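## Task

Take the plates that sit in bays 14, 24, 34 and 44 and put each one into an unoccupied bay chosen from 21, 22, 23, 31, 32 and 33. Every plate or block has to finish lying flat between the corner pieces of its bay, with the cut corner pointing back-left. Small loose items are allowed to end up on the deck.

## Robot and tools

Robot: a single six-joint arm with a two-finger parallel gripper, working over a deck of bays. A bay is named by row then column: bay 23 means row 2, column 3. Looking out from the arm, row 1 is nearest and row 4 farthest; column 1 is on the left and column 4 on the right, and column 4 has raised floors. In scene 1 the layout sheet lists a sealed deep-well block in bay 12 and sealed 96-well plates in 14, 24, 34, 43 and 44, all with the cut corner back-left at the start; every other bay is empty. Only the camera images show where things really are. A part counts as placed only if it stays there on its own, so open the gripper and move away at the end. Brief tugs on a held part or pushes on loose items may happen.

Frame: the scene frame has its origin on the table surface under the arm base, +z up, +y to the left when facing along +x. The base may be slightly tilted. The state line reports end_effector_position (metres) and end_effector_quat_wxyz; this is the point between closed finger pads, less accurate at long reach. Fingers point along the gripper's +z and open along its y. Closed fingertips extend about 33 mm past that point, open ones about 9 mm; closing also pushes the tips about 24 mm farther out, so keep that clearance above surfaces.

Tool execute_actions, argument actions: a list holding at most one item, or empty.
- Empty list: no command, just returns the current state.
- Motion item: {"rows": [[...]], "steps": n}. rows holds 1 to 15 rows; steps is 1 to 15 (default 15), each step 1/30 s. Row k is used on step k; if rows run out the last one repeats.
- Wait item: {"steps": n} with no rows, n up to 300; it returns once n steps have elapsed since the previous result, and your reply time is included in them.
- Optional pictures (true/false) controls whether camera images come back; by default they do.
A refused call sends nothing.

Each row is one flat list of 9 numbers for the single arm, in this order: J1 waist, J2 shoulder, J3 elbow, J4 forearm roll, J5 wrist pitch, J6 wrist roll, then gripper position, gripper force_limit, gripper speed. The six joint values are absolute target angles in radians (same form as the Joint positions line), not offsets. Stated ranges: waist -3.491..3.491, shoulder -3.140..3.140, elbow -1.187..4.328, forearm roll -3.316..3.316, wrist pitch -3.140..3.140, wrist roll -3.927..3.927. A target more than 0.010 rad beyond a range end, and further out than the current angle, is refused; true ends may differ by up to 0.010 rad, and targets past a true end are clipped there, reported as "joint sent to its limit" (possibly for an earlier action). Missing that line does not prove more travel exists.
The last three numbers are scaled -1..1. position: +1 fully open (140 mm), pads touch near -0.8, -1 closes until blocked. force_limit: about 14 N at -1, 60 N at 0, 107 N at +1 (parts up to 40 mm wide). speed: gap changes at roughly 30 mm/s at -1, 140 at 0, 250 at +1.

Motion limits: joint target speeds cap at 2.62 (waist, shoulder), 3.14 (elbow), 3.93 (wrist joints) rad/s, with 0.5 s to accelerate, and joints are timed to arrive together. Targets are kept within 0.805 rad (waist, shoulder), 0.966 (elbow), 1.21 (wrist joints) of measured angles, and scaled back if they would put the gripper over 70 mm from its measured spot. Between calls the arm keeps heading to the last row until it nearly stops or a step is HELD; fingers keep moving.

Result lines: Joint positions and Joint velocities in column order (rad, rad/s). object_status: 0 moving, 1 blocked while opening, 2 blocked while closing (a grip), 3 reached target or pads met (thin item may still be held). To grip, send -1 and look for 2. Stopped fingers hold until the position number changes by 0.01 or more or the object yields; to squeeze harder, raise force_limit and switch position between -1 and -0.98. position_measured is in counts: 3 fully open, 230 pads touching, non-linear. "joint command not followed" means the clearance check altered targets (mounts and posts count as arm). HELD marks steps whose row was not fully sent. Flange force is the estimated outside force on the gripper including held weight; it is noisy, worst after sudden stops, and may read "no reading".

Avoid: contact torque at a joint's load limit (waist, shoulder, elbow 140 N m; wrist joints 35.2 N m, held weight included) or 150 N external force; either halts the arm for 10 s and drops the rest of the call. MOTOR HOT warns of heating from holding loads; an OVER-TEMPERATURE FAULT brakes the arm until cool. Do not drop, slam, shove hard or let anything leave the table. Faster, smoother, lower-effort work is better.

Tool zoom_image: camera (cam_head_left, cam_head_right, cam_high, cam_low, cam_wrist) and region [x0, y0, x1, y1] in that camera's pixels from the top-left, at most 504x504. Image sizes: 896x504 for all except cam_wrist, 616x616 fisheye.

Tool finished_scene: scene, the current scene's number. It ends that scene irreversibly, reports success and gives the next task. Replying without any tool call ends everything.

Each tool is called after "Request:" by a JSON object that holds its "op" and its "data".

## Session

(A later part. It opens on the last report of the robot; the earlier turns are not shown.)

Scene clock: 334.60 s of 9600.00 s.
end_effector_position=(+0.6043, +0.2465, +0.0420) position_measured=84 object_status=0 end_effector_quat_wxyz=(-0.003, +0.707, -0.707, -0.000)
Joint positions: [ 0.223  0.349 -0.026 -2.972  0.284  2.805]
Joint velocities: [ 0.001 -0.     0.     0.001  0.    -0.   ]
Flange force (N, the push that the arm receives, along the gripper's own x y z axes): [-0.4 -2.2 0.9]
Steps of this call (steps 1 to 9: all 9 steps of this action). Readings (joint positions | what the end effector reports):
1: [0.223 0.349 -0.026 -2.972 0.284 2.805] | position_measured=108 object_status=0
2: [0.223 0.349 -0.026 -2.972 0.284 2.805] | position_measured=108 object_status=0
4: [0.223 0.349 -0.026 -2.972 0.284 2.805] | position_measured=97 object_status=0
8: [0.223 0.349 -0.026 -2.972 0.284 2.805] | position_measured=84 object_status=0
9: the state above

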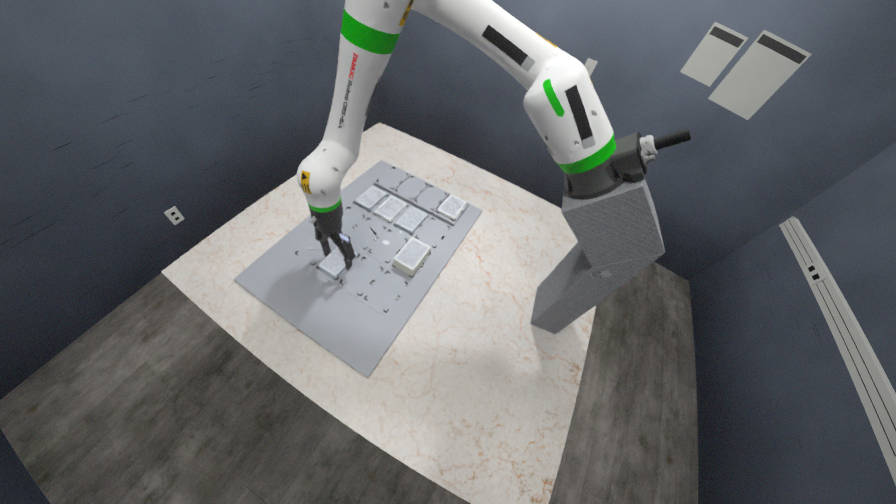

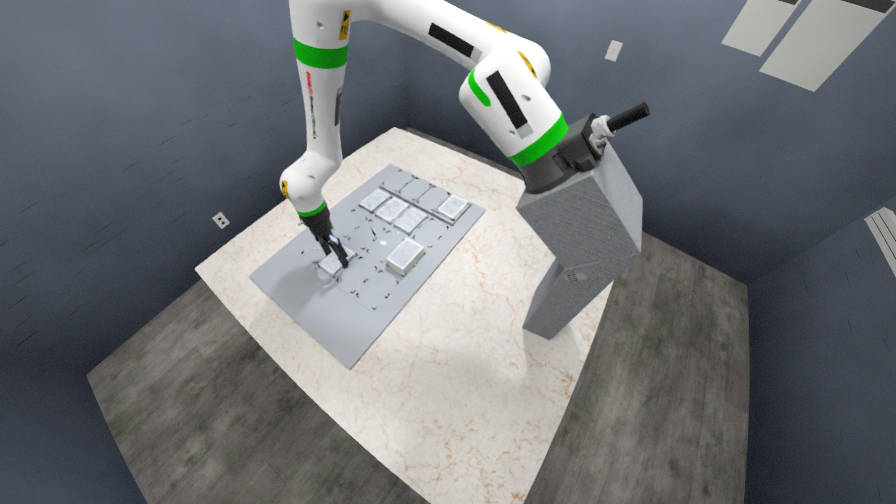

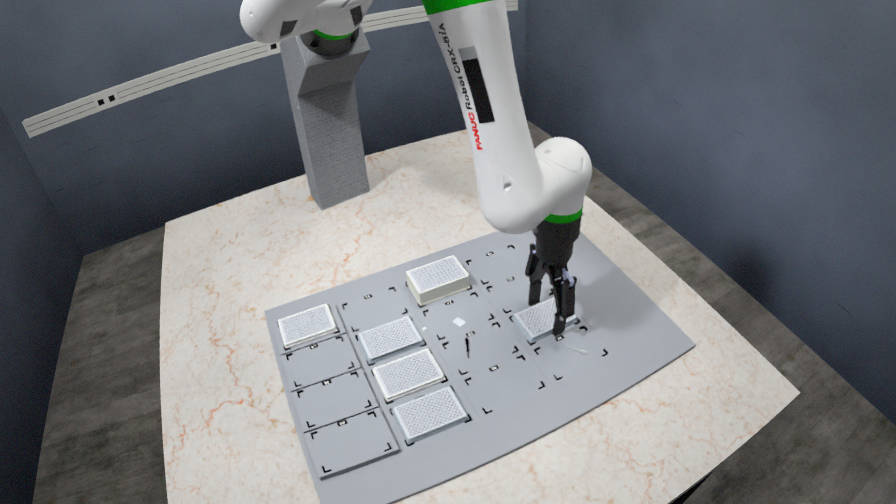

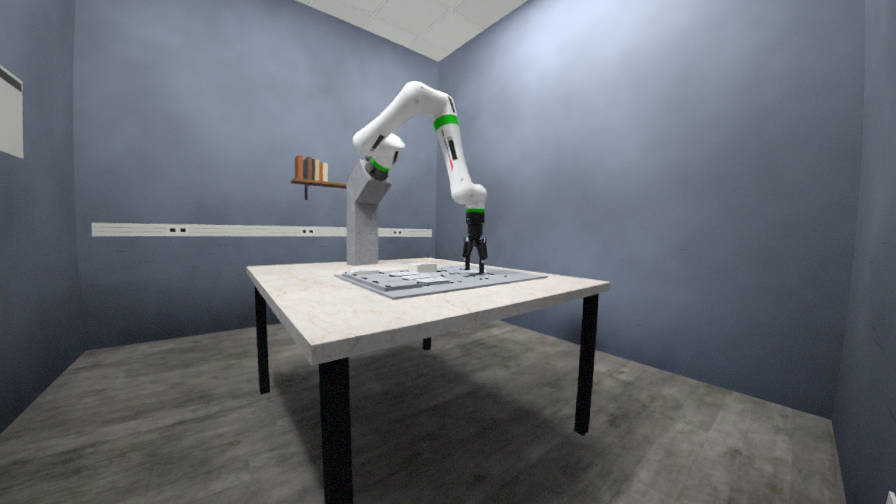

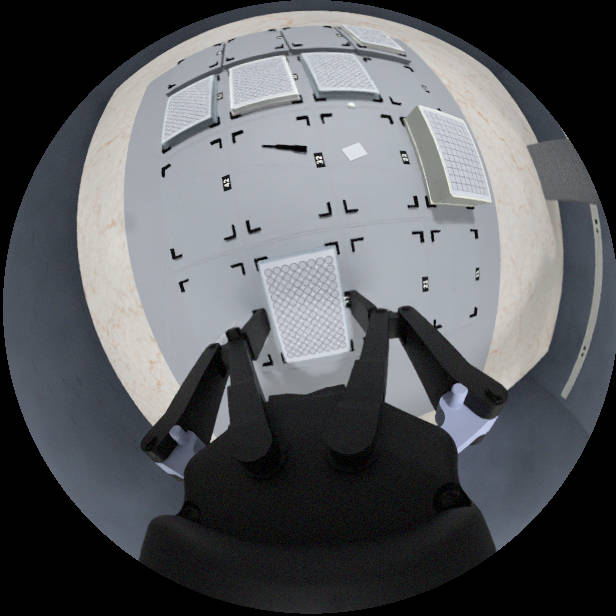

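Request:
{"op": "execute_actions", "data": {"actions": [{"rows":[[0.2273,0.2416,-0.098,-2.976,0.32,2.808,0.36,-0.2,0]],"steps":9}], "pictures": false}}

Request:
{"op": "execute_actions", "data": {"actions": [{"rows":[[0.1,0,-0.6,-1.9,-0.05,1.8,0.36,-0.2,0]]}], "pictures": false}}

Request:
{"op": "execute_actions", "data": {"actions": [{"steps":15}], "pictures": false}}

Request:
{"op": "execute_actions", "data": {"actions": [{"rows":[[-0.538,0.372,-0.263,-1.3125,-0.553,1.61,0.36,-0.2,0]]}], "pictures": false}}

Request:
{"op": "execute_actions", "data": {"actions": [{"steps":20}], "pictures": false}}

Request:
{"op": "execute_actions", "data": {"actions": [{"rows":[[-0.5002,0.4871,-0.1794,-1.3745,-0.5182,1.6546,0.36,-0.2,0]]}]}}

Request:
{"op": "zoom_image", "data": {"camera": "cam_wrist", "region": [230,230,400,400]}}

Scene clock: 363.00 s of 9600.00 s.
end_effector_position=(+0.6042, +0.2461, +0.0868) position_measured=84 object_status=3 end_effector_quat_wxyz=(-0.003, +0.707, -0.707, +0.000)
Joint positions: [ 0.227  0.244 -0.096 -2.976  0.319  2.808]
Joint velocities: [ 0.006 -0.123 -0.083 -0.006  0.043  0.004]
Flange force (N, the push that the arm receives, along the gripper's own x y z axes): [12.5 3.4 -25.8]
Steps of this call (steps 1 to 15: the robot went on to your last target; steps 16 to 90: nothing new was sent; then 25.10 s passed at rest; steps 91 to 99: all 9 steps of this action). Readings (joint positions | what the end effector reports):
91: [0.223 0.349 -0.026 -2.972 0.284 2.805] | position_measured=84 object_status=3
92: [0.223 0.346 -0.028 -2.972 0.284 2.805] | position_measured=84 object_status=3
94: [0.223 0.323 -0.044 -2.972 0.293 2.805] | position_measured=84 object_status=3
98: [0.227 0.251 -0.092 -2.975 0.317 2.808] | position_measured=84 object_status=3
99: the state above

Scene clock: 363.50 s of 9600.00 s.
end_effector_position=(+0.5128, +0.1411, +0.1037) position_measured=84 object_status=3 end_effector_quat_wxyz=(-0.010, +0.704, -0.708, +0.059)
Joint positions: [ 0.162  0.12  -0.35  -2.437  0.133  2.303]
Joint velocities: [-0.164 -0.316 -0.656  1.4   -0.478 -1.314]
Flange force (N, the push that the arm receives, along the gripper's own x y z axes): no reading
Steps of this call (steps 1 to 15: all 15 steps of this action). Readings (joint positions | what the end effector reports):
1: [0.227 0.242 -0.098 -2.976 0.320 2.808] | position_measured=84 object_status=3
2: [0.226 0.241 -0.100 -2.972 0.318 2.804] | position_measured=84 object_status=3
4: [0.221 0.232 -0.117 -2.935 0.304 2.769] | position_measured=84 object_status=3
8: [0.201 0.195 -0.195 -2.769 0.246 2.614] | position_measured=84 object_status=3
15: the state above

Scene clock: 364.00 s of 9600.00 s.
end_effector_position=(+0.3947, +0.0784, +0.1425) position_measured=84 object_status=3 end_effector_quat_wxyz=(-0.030, +0.707, -0.706, +0.024)
Joint positions: [ 0.1    0.    -0.599 -1.901 -0.05   1.801]
Joint velocities: [ 0.    -0.006 -0.009  0.025 -0.012 -0.028]
Flange force (N, the push that the arm receives, along the gripper's own x y z axes): no reading
Steps of this call (steps 1 to 15: the robot went on to your last target). Readings (joint positions | what the end effector reports):
1: [0.157 0.110 -0.372 -2.389 0.117 2.258] | position_measured=84 object_status=3
2: [0.151 0.099 -0.394 -2.342 0.101 2.214] | position_measured=84 object_status=3
4: [0.140 0.078 -0.438 -2.247 0.068 2.125] | position_measured=84 object_status=3
8: [0.119 0.037 -0.524 -2.063 0.006 1.953] | position_measured=84 object_status=3
15: the state above

Scene clock: 364.50 s of 9600.00 s.
end_effector_position=(+0.4288, -0.0669, +0.1004) position_measured=84 object_status=3 end_effector_quat_wxyz=(-0.030, +0.713, -0.700, +0.031)
Joint positions: [-0.207  0.179 -0.437 -1.617 -0.292  1.708]
Joint velocities: [-0.742  0.431  0.389  0.676 -0.58  -0.22 ]
Flange force (N, the push that the arm receives, along the gripper's own x y z axes): no reading
Steps of this call (steps 1 to 15: all 15 steps of this action). Readings (joint positions | what the end effector reports):
1: [0.100 0.000 -0.600 -1.900 -0.050 1.800] | position_measured=84 object_status=3
2: [0.096 0.002 -0.598 -1.897 -0.053 1.799] | position_measured=84 object_status=3
4: [0.073 0.016 -0.585 -1.875 -0.072 1.792] | position_measured=84 object_status=3
8: [-0.029 0.076 -0.531 -1.781 -0.151 1.761] | position_measured=84 object_status=3
15: the state above

Scene clock: 365.17 s of 9600.00 s.
end_effector_position=(+0.3872, -0.2450, +0.1058) position_measured=84 object_status=3 end_effector_quat_wxyz=(-0.000, +0.707, -0.707, -0.001)
Joint positions: [-0.538  0.372 -0.263 -1.313 -0.553  1.61 ]
Joint velocities: [-0.003  0.001  0.001  0.003 -0.001 -0.001]
Flange force (N, the push that the arm receives, along the gripper's own x y z axes): [1.7 -0.6 -0.4]
Steps of this call (steps 1 to 20: the robot went on to your last target). Readings (joint positions | what the end effector reports):
1: [-0.232 0.194 -0.424 -1.594 -0.312 1.701] | position_measured=84 object_status=3
2: [-0.257 0.208 -0.411 -1.571 -0.331 1.694] | position_measured=84 object_status=3
4: [-0.306 0.237 -0.385 -1.526 -0.370 1.679] | position_measured=84 object_status=3
8: [-0.403 0.293 -0.334 -1.437 -0.446 1.650] | position_measured=84 object_status=3
20: the state above

Scene clock: 365.67 s of 9600.00 s.
end_effector_position=(+0.3882, -0.2452, +0.0564) position_measured=84 object_status=3 end_effector_quat_wxyz=(-0.001, +0.707, -0.707, -0.002)
Joint positions: [-0.5    0.487 -0.179 -1.374 -0.518  1.655]
Joint velocities: [ 0.     0.002  0.001 -0.001  0.001  0.   ]
Flange force (N, the push that the arm receives, along the gripper's own x y z axes): [1.3 -0.4 -5.1]
Steps of this call (steps 1 to 15: all 15 steps of this action). Readings (joint positions | what the end effector reports):
1: [-0.538 0.372 -0.263 -1.313 -0.553 1.610] | position_measured=84 object_status=3
2: [-0.537 0.375 -0.260 -1.314 -0.552 1.611] | position_measured=84 object_status=3
4: [-0.528 0.399 -0.243 -1.328 -0.543 1.623] | position_measured=84 object_status=3
8: [-0.504 0.475 -0.188 -1.368 -0.522 1.650] | position_measured=84 object_status=3
15: the state above

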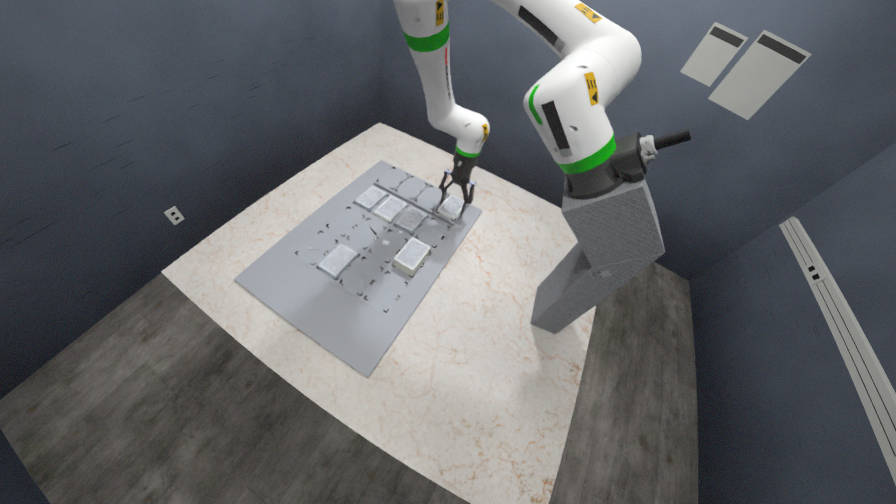

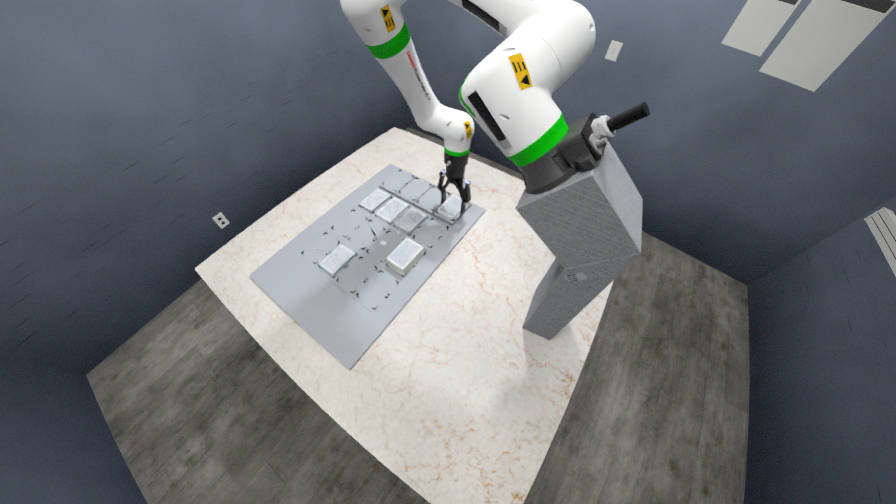

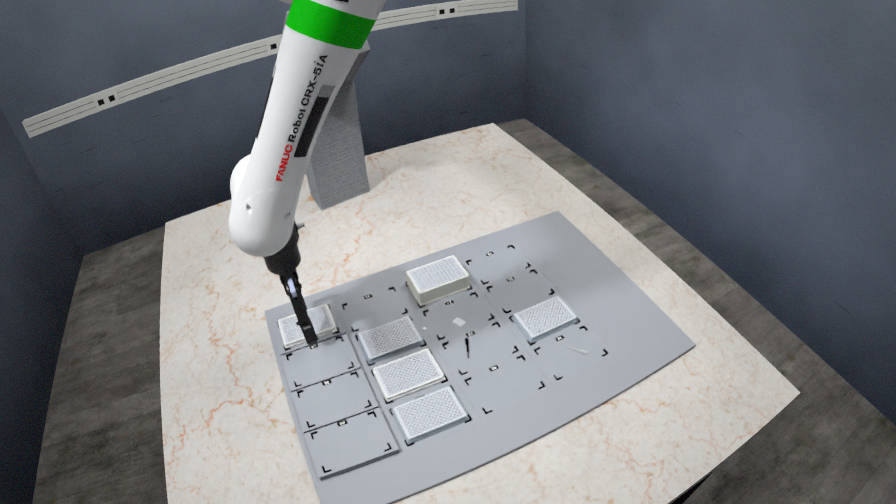

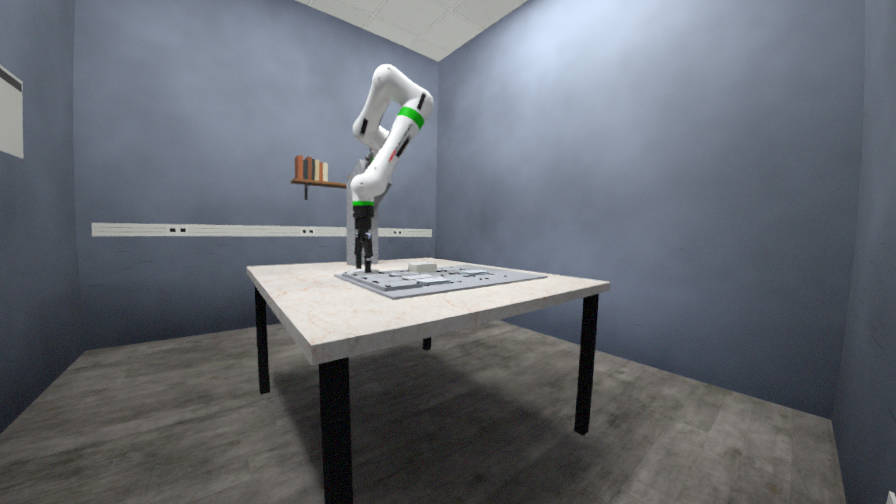

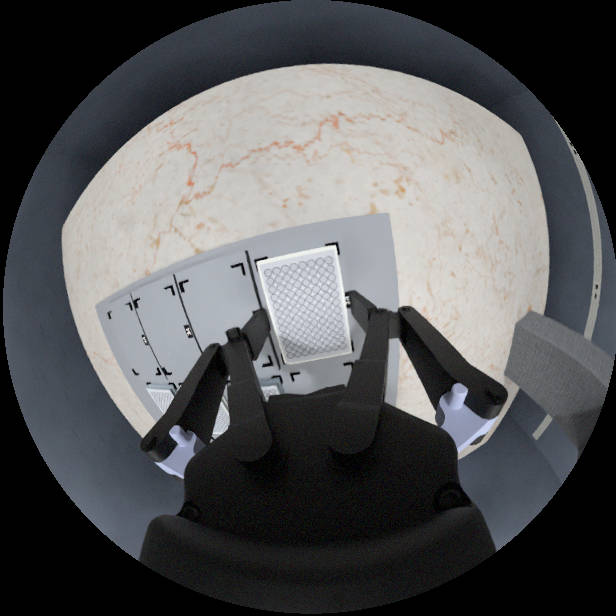

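Region (230, 230, 400, 400) of cam_wrist's 616x616 image, scaled by 2.965, with more detail than that image has.

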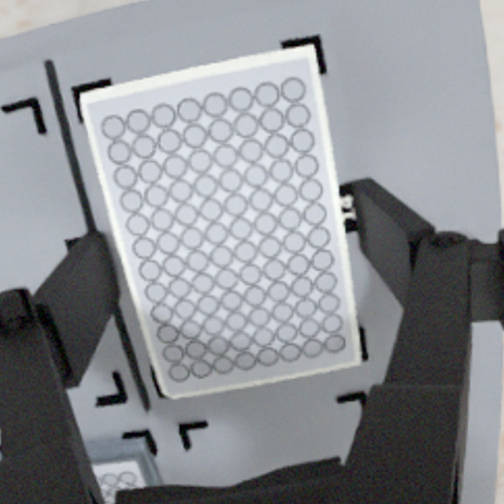

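Request:
{"op": "execute_actions", "data": {"actions": [{"rows":[[-0.5002,0.4871,-0.1794,-1.3745,-0.5182,1.6546,-1,-0.2,-0.6]],"steps":14}], "pictures": false}}

Request:
{"op": "execute_actions", "data": {"actions": [{"rows":[[-0.538,0.372,-0.263,-1.3125,-0.553,1.61,-1,-0.2,0]],"steps":10}], "pictures": false}}

Request:
{"op": "execute_actions", "data": {"actions": [{"rows":[[0.1,-0.02,-0.64,-1.9,-0.05,1.8,-1,-0.2,0]]}], "pictures": false}}

Request:
{"op": "execute_actions", "data": {"actions": [{"steps":16}], "pictures": false}}

Request:
{"op": "execute_actions", "data": {"actions": [{"rows":[[0.3055,0.189,-0.268,-2.643,0.236,2.43,-1,-0.2,0]]}], "pictures": false}}

Request:
{"op": "execute_actions", "data": {"actions": [{"steps":12}], "pictures": false}}

Request:
{"op": "execute_actions", "data": {"actions": [{"rows":[[0.3022,0.3138,-0.172,-2.5836,0.2101,2.37,-1,-0.2,0]]}]}}

Request:
{"op": "zoom_image", "data": {"camera": "cam_wrist", "region": [230,230,400,400]}}

Scene clock: 383.80 s of 9600.00 s.
end_effector_position=(+0.3881, -0.2452, +0.0564) position_measured=108 object_status=2 end_effector_quat_wxyz=(-0.001, +0.707, -0.707, -0.002)
Joint positions: [-0.5    0.487 -0.179 -1.375 -0.518  1.655]
Joint velocities: [-0.002  0.    -0.    -0.001  0.001 -0.001]
Flange force (N, the push that the arm receives, along the gripper's own x y z axes): [-0.1 0.6 -36.7]
Steps of this call (steps 1 to 15: the robot went on to your last target; steps 16 to 90: nothing new was sent; then 14.67 s passed at rest; steps 91 to 104: all 14 steps of this action). Readings (joint positions | what the end effector reports):
91: [-0.500 0.487 -0.179 -1.375 -0.518 1.655] | position_measured=84 object_status=0
92: [-0.500 0.487 -0.179 -1.375 -0.518 1.655] | position_measured=86 object_status=0
94: [-0.500 0.487 -0.179 -1.375 -0.518 1.655] | position_measured=94 object_status=0
98: [-0.500 0.487 -0.179 -1.375 -0.518 1.655] | position_measured=108 object_status=0
104: the state above

Scene clock: 384.13 s of 9600.00 s.
end_effector_position=(+0.3873, -0.2453, +0.1055) position_measured=109 object_status=2 end_effector_quat_wxyz=(-0.000, +0.707, -0.707, -0.001)
Joint positions: [-0.538  0.373 -0.262 -1.313 -0.553  1.61 ]
Joint velocities: [-0.011 -0.033 -0.026  0.019 -0.01  -0.014]
Flange force (N, the push that the arm receives, along the gripper's own x y z axes): [-7.2 -3.7 -25.3]
Steps of this call (steps 1 to 10: all 10 steps of this action). Readings (joint positions | what the end effector reports):
1: [-0.500 0.487 -0.179 -1.375 -0.518 1.655] | position_measured=108 object_status=2
2: [-0.501 0.484 -0.182 -1.374 -0.519 1.654] | position_measured=108 object_status=2
4: [-0.509 0.460 -0.199 -1.360 -0.526 1.644] | position_measured=109 object_status=2
8: [-0.534 0.384 -0.254 -1.319 -0.549 1.615] | position_measured=109 object_status=2
10: the state above

Scene clock: 384.63 s of 9600.00 s.
end_effector_position=(+0.4193, -0.0849, +0.1019) position_measured=109 object_status=2 end_effector_quat_wxyz=(-0.025, +0.713, -0.701, +0.026)
Joint positions: [-0.245  0.192 -0.436 -1.582 -0.322  1.698]
Joint velocities: [ 0.737 -0.452 -0.434 -0.673  0.574  0.215]
Flange force (N, the push that the arm receives, along the gripper's own x y z axes): no reading
Steps of this call (steps 1 to 15: all 15 steps of this action). Readings (joint positions | what the end effector reports):
1: [-0.538 0.372 -0.263 -1.313 -0.553 1.610] | position_measured=109 object_status=2
2: [-0.535 0.370 -0.265 -1.315 -0.550 1.611] | position_measured=109 object_status=2
4: [-0.511 0.355 -0.279 -1.338 -0.530 1.620] | position_measured=109 object_status=2
8: [-0.416 0.297 -0.335 -1.426 -0.456 1.648] | position_measured=109 object_status=2
15: the state above

Scene clock: 385.17 s of 9600.00 s.
end_effector_position=(+0.3739, +0.0761, +0.1503) position_measured=109 object_status=2 end_effector_quat_wxyz=(-0.022, +0.707, -0.707, +0.017)
Joint positions: [ 0.099 -0.019 -0.639 -1.899 -0.051  1.8  ]
Joint velocities: [ 0.049 -0.03  -0.029 -0.045  0.041  0.014]
Flange force (N, the push that the arm receives, along the gripper's own x y z axes): no reading
Steps of this call (steps 1 to 16: the robot went on to your last target). Readings (joint positions | what the end effector reports):
1: [-0.220 0.177 -0.451 -1.605 -0.302 1.706] | position_measured=109 object_status=2
2: [-0.195 0.161 -0.466 -1.628 -0.282 1.713] | position_measured=109 object_status=2
4: [-0.145 0.130 -0.495 -1.675 -0.242 1.728] | position_measured=109 object_status=2
8: [-0.042 0.067 -0.556 -1.769 -0.162 1.758] | position_measured=109 object_status=2
16: the state above

Scene clock: 385.67 s of 9600.00 s.
end_effector_position=(+0.4670, +0.1803, +0.1078) position_measured=109 object_status=2 end_effector_quat_wxyz=(-0.009, +0.706, -0.708, +0.026)
Joint positions: [ 0.24   0.122 -0.387 -2.404  0.144  2.228]
Joint velocities: [ 0.344  0.35   0.623 -1.24   0.477  1.056]
Flange force (N, the push that the arm receives, along the gripper's own x y z axes): no reading
Steps of this call (steps 1 to 15: all 15 steps of this action). Readings (joint positions | what the end effector reports):
1: [0.100 -0.020 -0.639 -1.900 -0.050 1.800] | position_measured=109 object_status=2
2: [0.101 -0.018 -0.637 -1.905 -0.048 1.805] | position_measured=109 object_status=2
4: [0.112 -0.008 -0.619 -1.942 -0.034 1.835] | position_measured=109 object_status=2
8: [0.157 0.038 -0.538 -2.103 0.028 1.972] | position_measured=109 object_status=2
15: the state above

Scene clock: 386.07 s of 9600.00 s.
end_effector_position=(+0.4952, +0.2466, +0.0976) position_measured=109 object_status=2 end_effector_quat_wxyz=(-0.001, +0.707, -0.707, -0.002)
Joint positions: [ 0.305  0.189 -0.268 -2.643  0.236  2.43 ]
Joint velocities: [ 0.001  0.001  0.002 -0.004  0.     0.002]
Flange force (N, the push that the arm receives, along the gripper's own x y z axes): no reading
Steps of this call (steps 1 to 12: the robot went on to your last target). Readings (joint positions | what the end effector reports):
1: [0.251 0.134 -0.366 -2.447 0.160 2.263] | position_measured=109 object_status=2
2: [0.263 0.146 -0.345 -2.488 0.177 2.299] | position_measured=109 object_status=2
4: [0.284 0.167 -0.308 -2.564 0.206 2.363] | position_measured=109 object_status=2
8: [0.305 0.188 -0.270 -2.640 0.235 2.427] | position_measured=109 object_status=2
12: the state above

Scene clock: 386.57 s of 9600.00 s.
end_effector_position=(+0.4970, +0.2470, +0.0485) position_measured=109 object_status=2 end_effector_quat_wxyz=(-0.001, +0.707, -0.708, -0.002)
Joint positions: [ 0.302  0.314 -0.172 -2.584  0.21   2.37 ]
Joint velocities: [-0.     0.001  0.001 -0.    -0.    -0.   ]
Flange force (N, the push that the arm receives, along the gripper's own x y z axes): no reading
Steps of this call (steps 1 to 15: all 15 steps of this action). Readings (joint positions | what the end effector reports):
1: [0.305 0.189 -0.268 -2.643 0.236 2.430] | position_measured=109 object_status=2
2: [0.305 0.193 -0.265 -2.642 0.235 2.429] | position_measured=109 object_status=2
4: [0.304 0.216 -0.247 -2.629 0.228 2.415] | position_measured=109 object_status=2
8: [0.303 0.298 -0.185 -2.591 0.213 2.378] | position_measured=109 object_status=2
15: the state above

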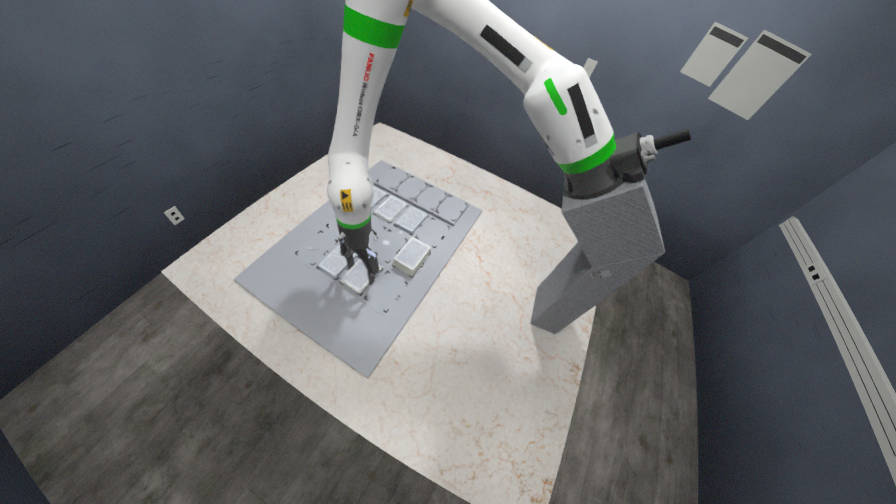

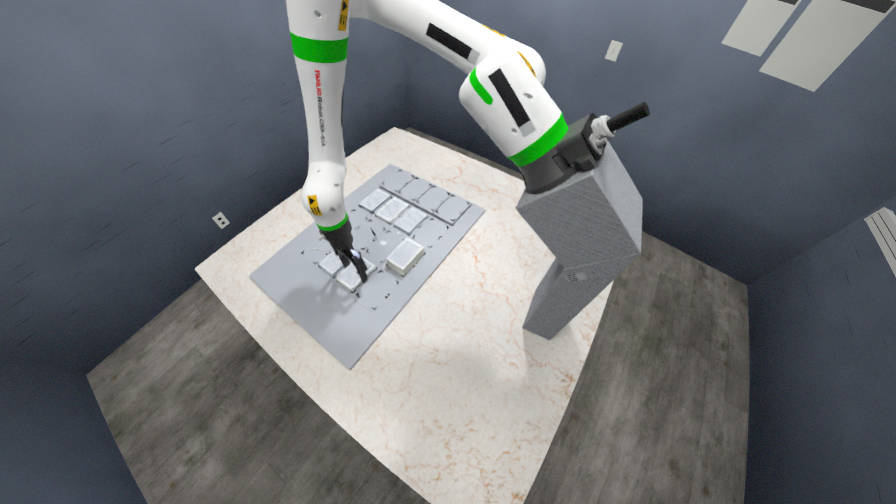

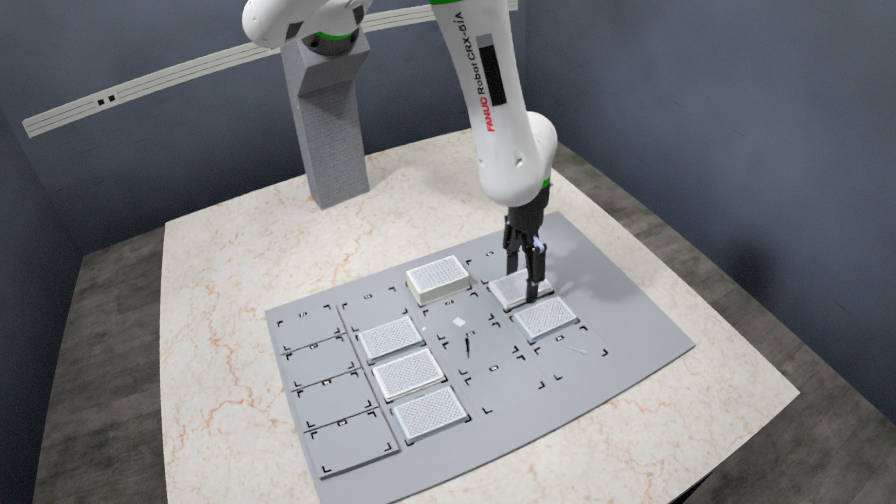

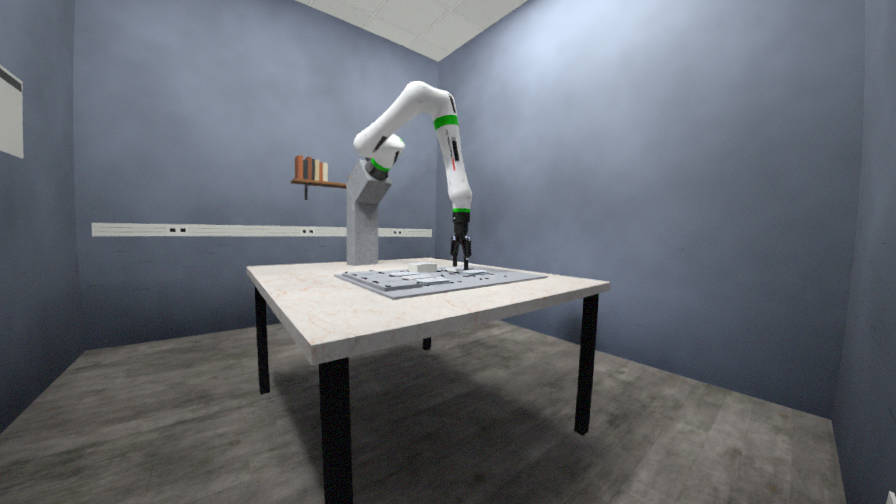

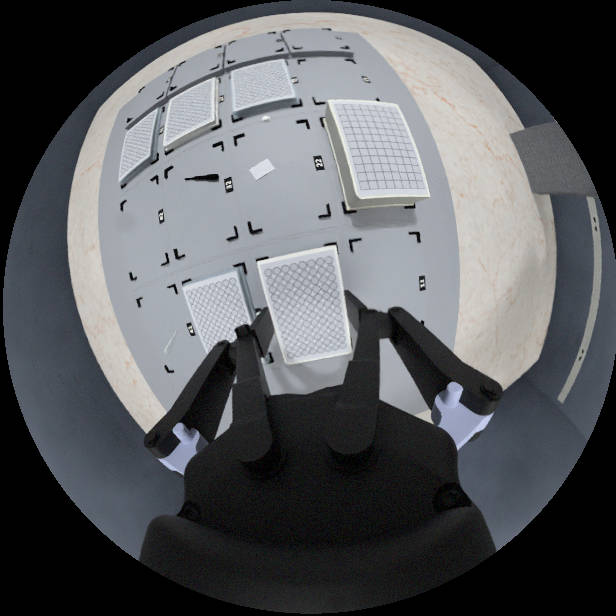

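Region (230, 230, 400, 400) of cam_wrist's 616x616 image, scaled by 2.965, with more detail than that image has.

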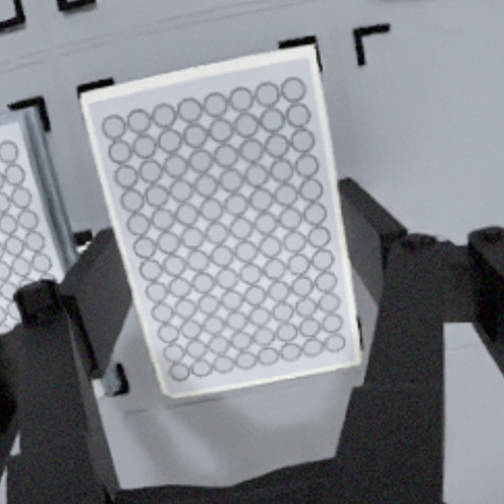

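Aligned; down 6.4 mm.

Request:
{"op": "execute_actions", "data": {"actions": [{"rows":[[0.3021,0.3191,-0.1678,-2.5811,0.2091,2.3675,-1,-0.2,0],[0.3021,0.3191,-0.1678,-2.5811,0.2091,2.3675,-1,-0.2,0],[0.3021,0.3191,-0.1678,-2.5811,0.2091,2.3675,-1,-0.2,0],[0.3019,0.3245,-0.1635,-2.5785,0.2081,2.365,-1,-0.2,0],[0.3019,0.3245,-0.1635,-2.5785,0.2081,2.365,-1,-0.2,0],[0.3019,0.3245,-0.1635,-2.5785,0.2081,2.365,-1,-0.2,0],[0.3018,0.3298,-0.1593,-2.576,0.2072,2.3624,-1,-0.2,0]],"steps":12}], "pictures": false}}

Request:
{"op": "execute_actions", "data": {"actions": [{"rows":[[0.3018,0.3298,-0.1593,-2.576,0.2072,2.3624,0.36,-0.2,-0.5]],"steps":9}]}}

Request:
{"op": "zoom_image", "data": {"camera": "cam_wrist", "region": [230,230,400,400]}}

Request:
{"op": "execute_actions", "data": {"actions": [{"rows":[[0.309,0.06,-0.36,-2.7,0.265,2.49,0.36,-0.2,0]]}]}}

Request:
{"op": "zoom_image", "data": {"camera": "cam_high", "region": [340,250,620,420]}}

Scene clock: 403.93 s of 9600.00 s.
end_effector_position=(+0.4969, +0.2469, +0.0421) position_measured=109 object_status=2 end_effector_quat_wxyz=(-0.001, +0.707, -0.708, -0.002)
Joint positions: [ 0.302  0.33  -0.16  -2.576  0.207  2.363]
Joint velocities: [ 0.     0.004  0.004  0.002 -0.001 -0.003]
Flange force (N, the push that the arm receives, along the gripper's own x y z axes): no reading
Steps of this call (steps 1 to 15: the robot went on to your last target; steps 16 to 90: nothing new was sent; then 13.97 s passed at rest; steps 91 to 102: all 12 steps of this action). Readings (joint positions | what the end effector reports):
91: [0.302 0.314 -0.172 -2.584 0.210 2.370] | position_measured=109 object_status=2
92: [0.302 0.316 -0.170 -2.583 0.210 2.369] | position_measured=109 object_status=2
94: [0.302 0.318 -0.168 -2.581 0.209 2.368] | position_measured=109 object_status=2
98: [0.302 0.326 -0.162 -2.578 0.208 2.364] | position_measured=109 object_status=2
102: the state above

Scene clock: 404.23 s of 9600.00 s.
end_effector_position=(+0.4969, +0.2469, +0.0420) position_measured=84 object_status=0 end_effector_quat_wxyz=(-0.001, +0.707, -0.708, -0.002)
Joint positions: [ 0.302  0.33  -0.159 -2.576  0.207  2.362]
Joint velocities: [-0.001 -0.     0.     0.001  0.001  0.   ]
Flange force (N, the push that the arm receives, along the gripper's own x y z axes): no reading
Steps of this call (steps 1 to 9: all 9 steps of this action). Readings (joint positions | what the end effector reports):
1: [0.302 0.330 -0.159 -2.576 0.207 2.362] | position_measured=109 object_status=0
2: [0.302 0.330 -0.159 -2.576 0.207 2.362] | position_measured=109 object_status=0
4: [0.302 0.330 -0.159 -2.576 0.207 2.362] | position_measured=97 object_status=0
8: [0.302 0.330 -0.159 -2.576 0.207 2.362] | position_measured=84 object_status=0
9: the state above

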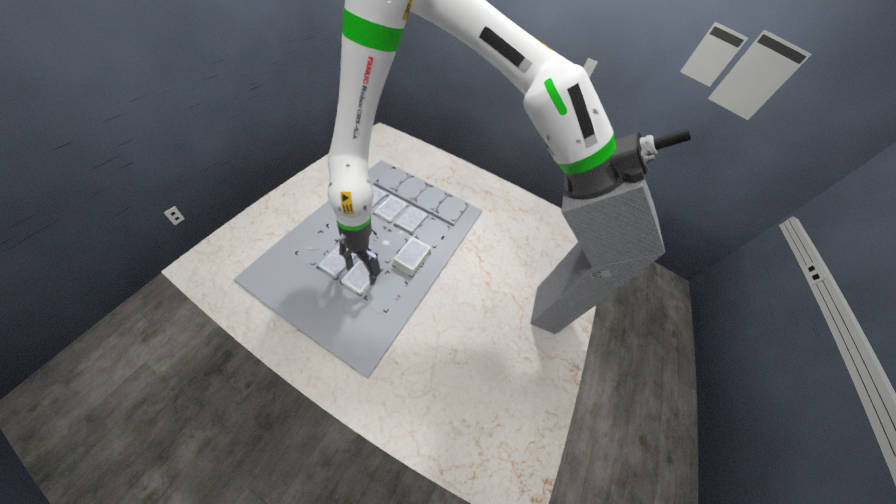

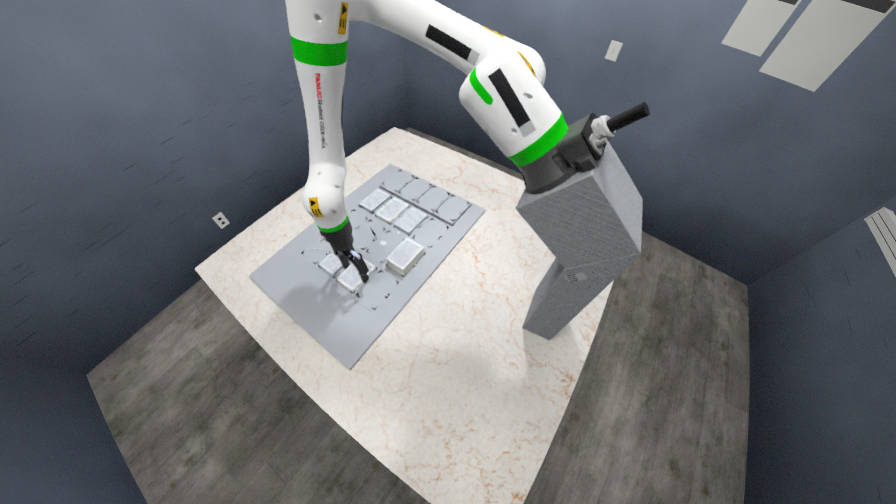

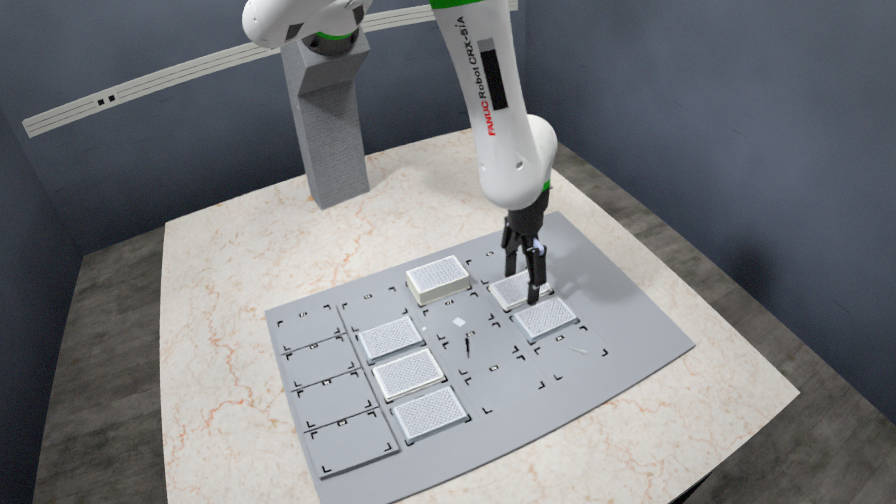

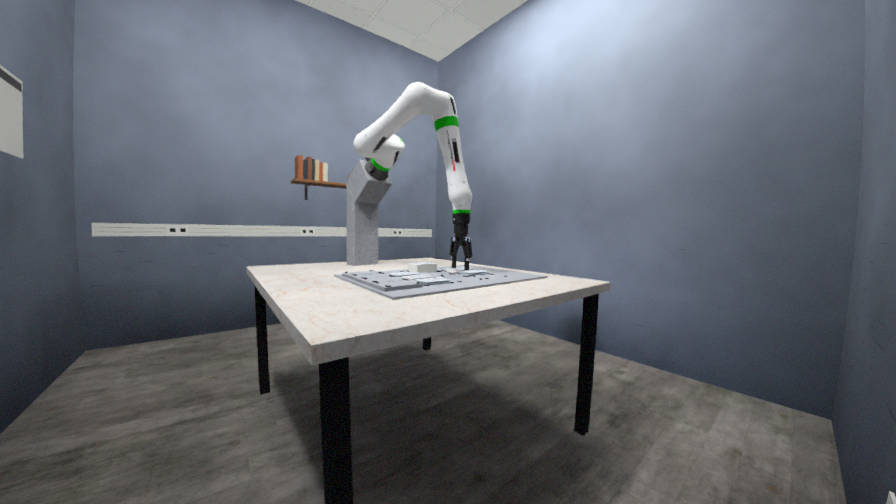

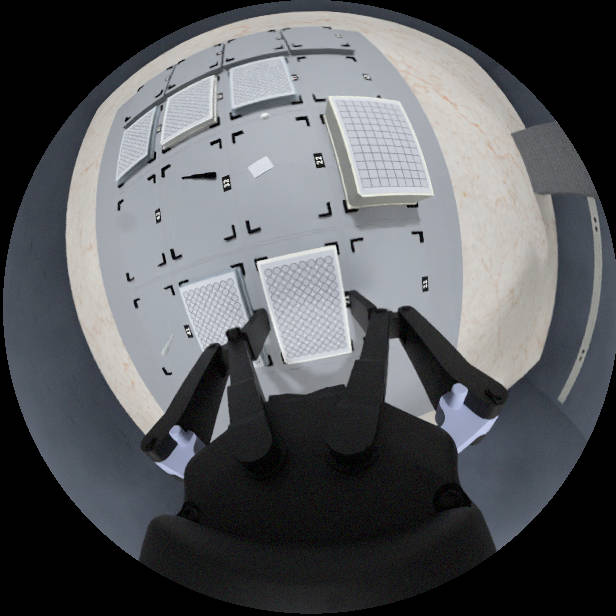

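Region (230, 230, 400, 400) of cam_wrist's 616x616 image, scaled by 2.965, with more detail than that image has.

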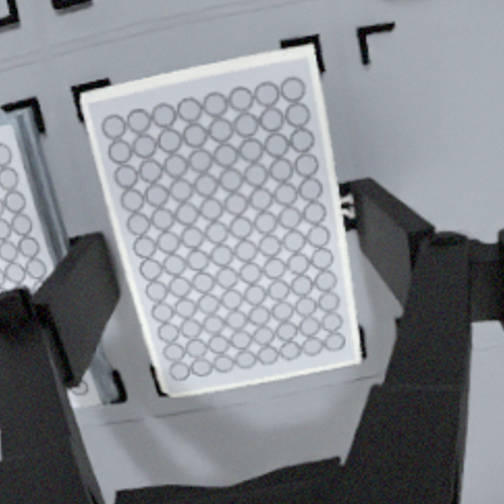

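Scene clock: 404.73 s of 9600.00 s.
end_effector_position=(+0.4921, +0.2460, +0.1459) position_measured=84 object_status=3 end_effector_quat_wxyz=(-0.004, +0.708, -0.706, -0.002)
Joint positions: [ 0.309  0.061 -0.359 -2.699  0.265  2.489]
Joint velocities: [ 0.001 -0.061 -0.046 -0.029  0.013  0.029]
Flange force (N, the push that the arm receives, along the gripper's own x y z axes): no reading
Steps of this call (steps 1 to 15: all 15 steps of this action). Readings (joint positions | what the end effector reports):
1: [0.302 0.330 -0.159 -2.576 0.207 2.362] | position_measured=84 object_status=0
2: [0.302 0.327 -0.161 -2.576 0.207 2.363] | position_measured=84 object_status=0
4: [0.302 0.305 -0.178 -2.587 0.212 2.374] | position_measured=84 object_status=0
8: [0.305 0.195 -0.260 -2.638 0.236 2.426] | position_measured=84 object_status=3
15: the state above

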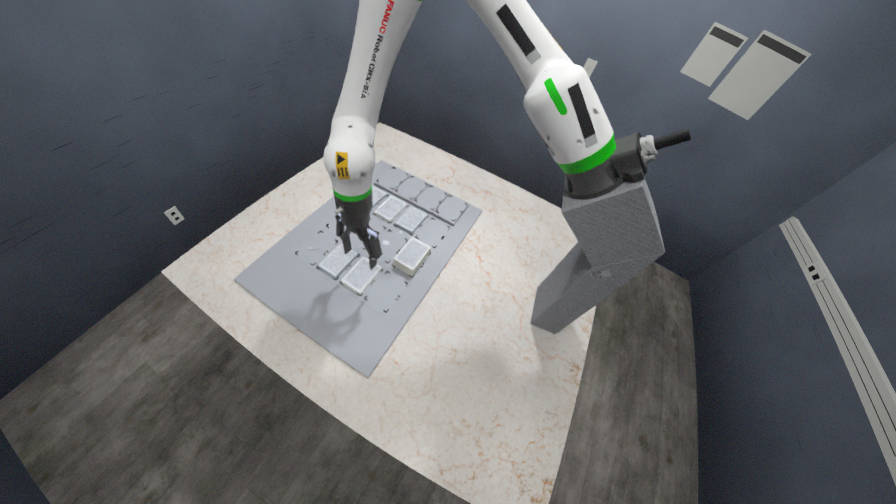

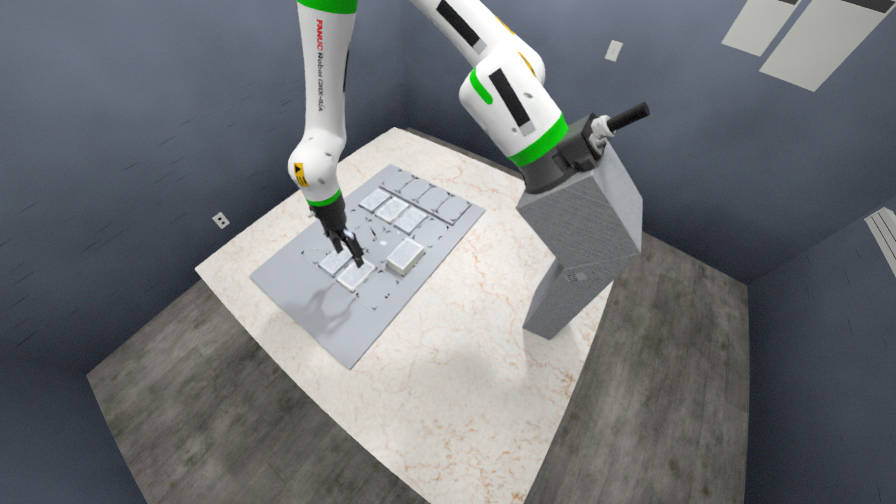

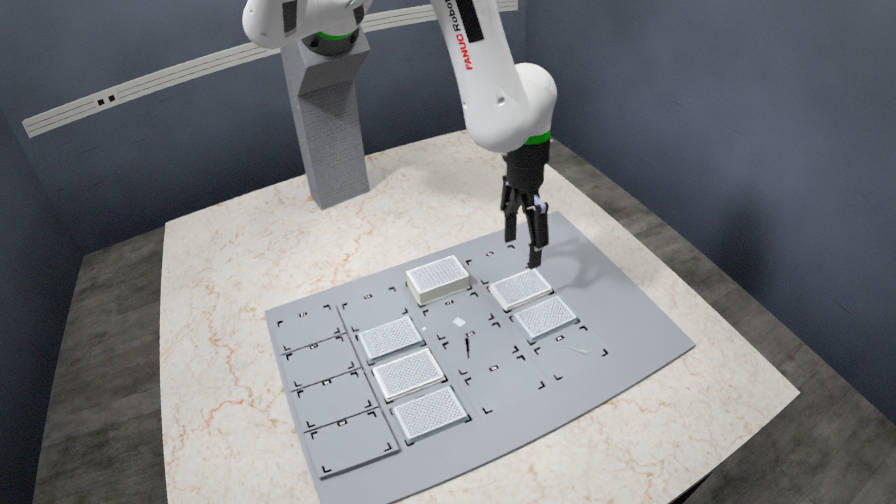

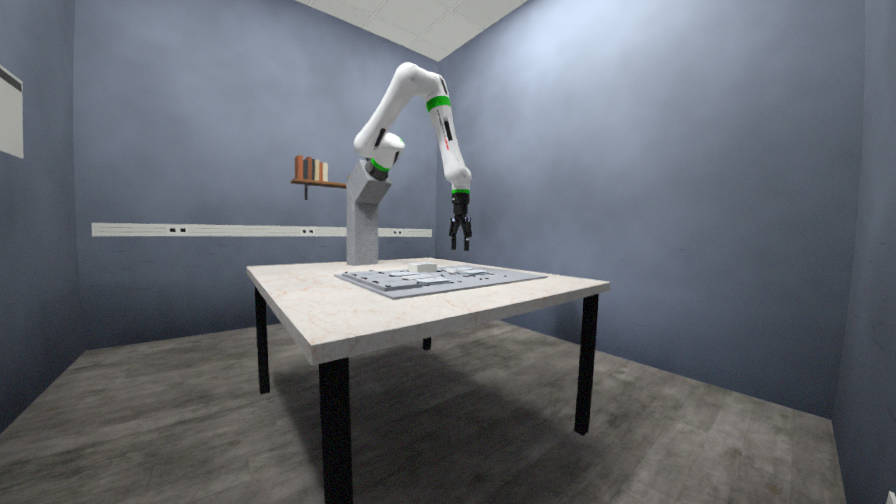

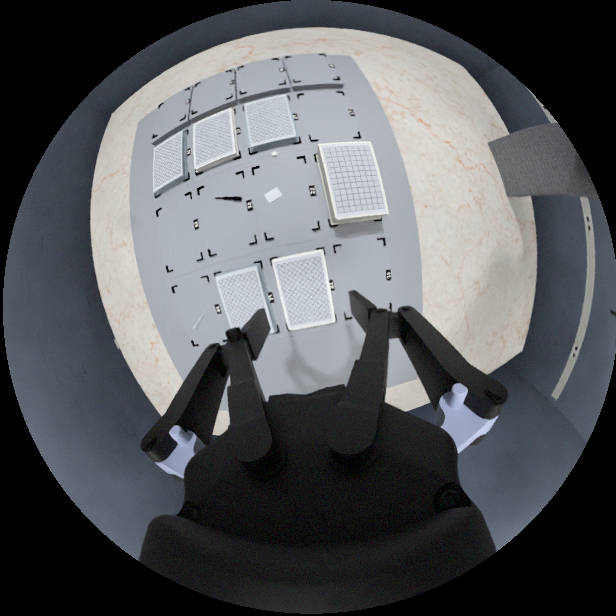

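Region (340, 250, 620, 420) of cam_high's 896x504 image, scaled by 1.800, with more detail than that image has; it fills the top 306 rows of this view, and the rest is white.

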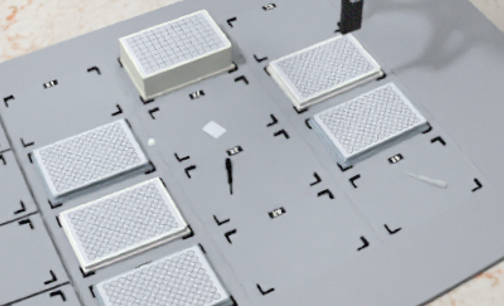

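Request:
{"op": "finished_scene", "data": {"scene": 1}}

The scene is finished: the task was done.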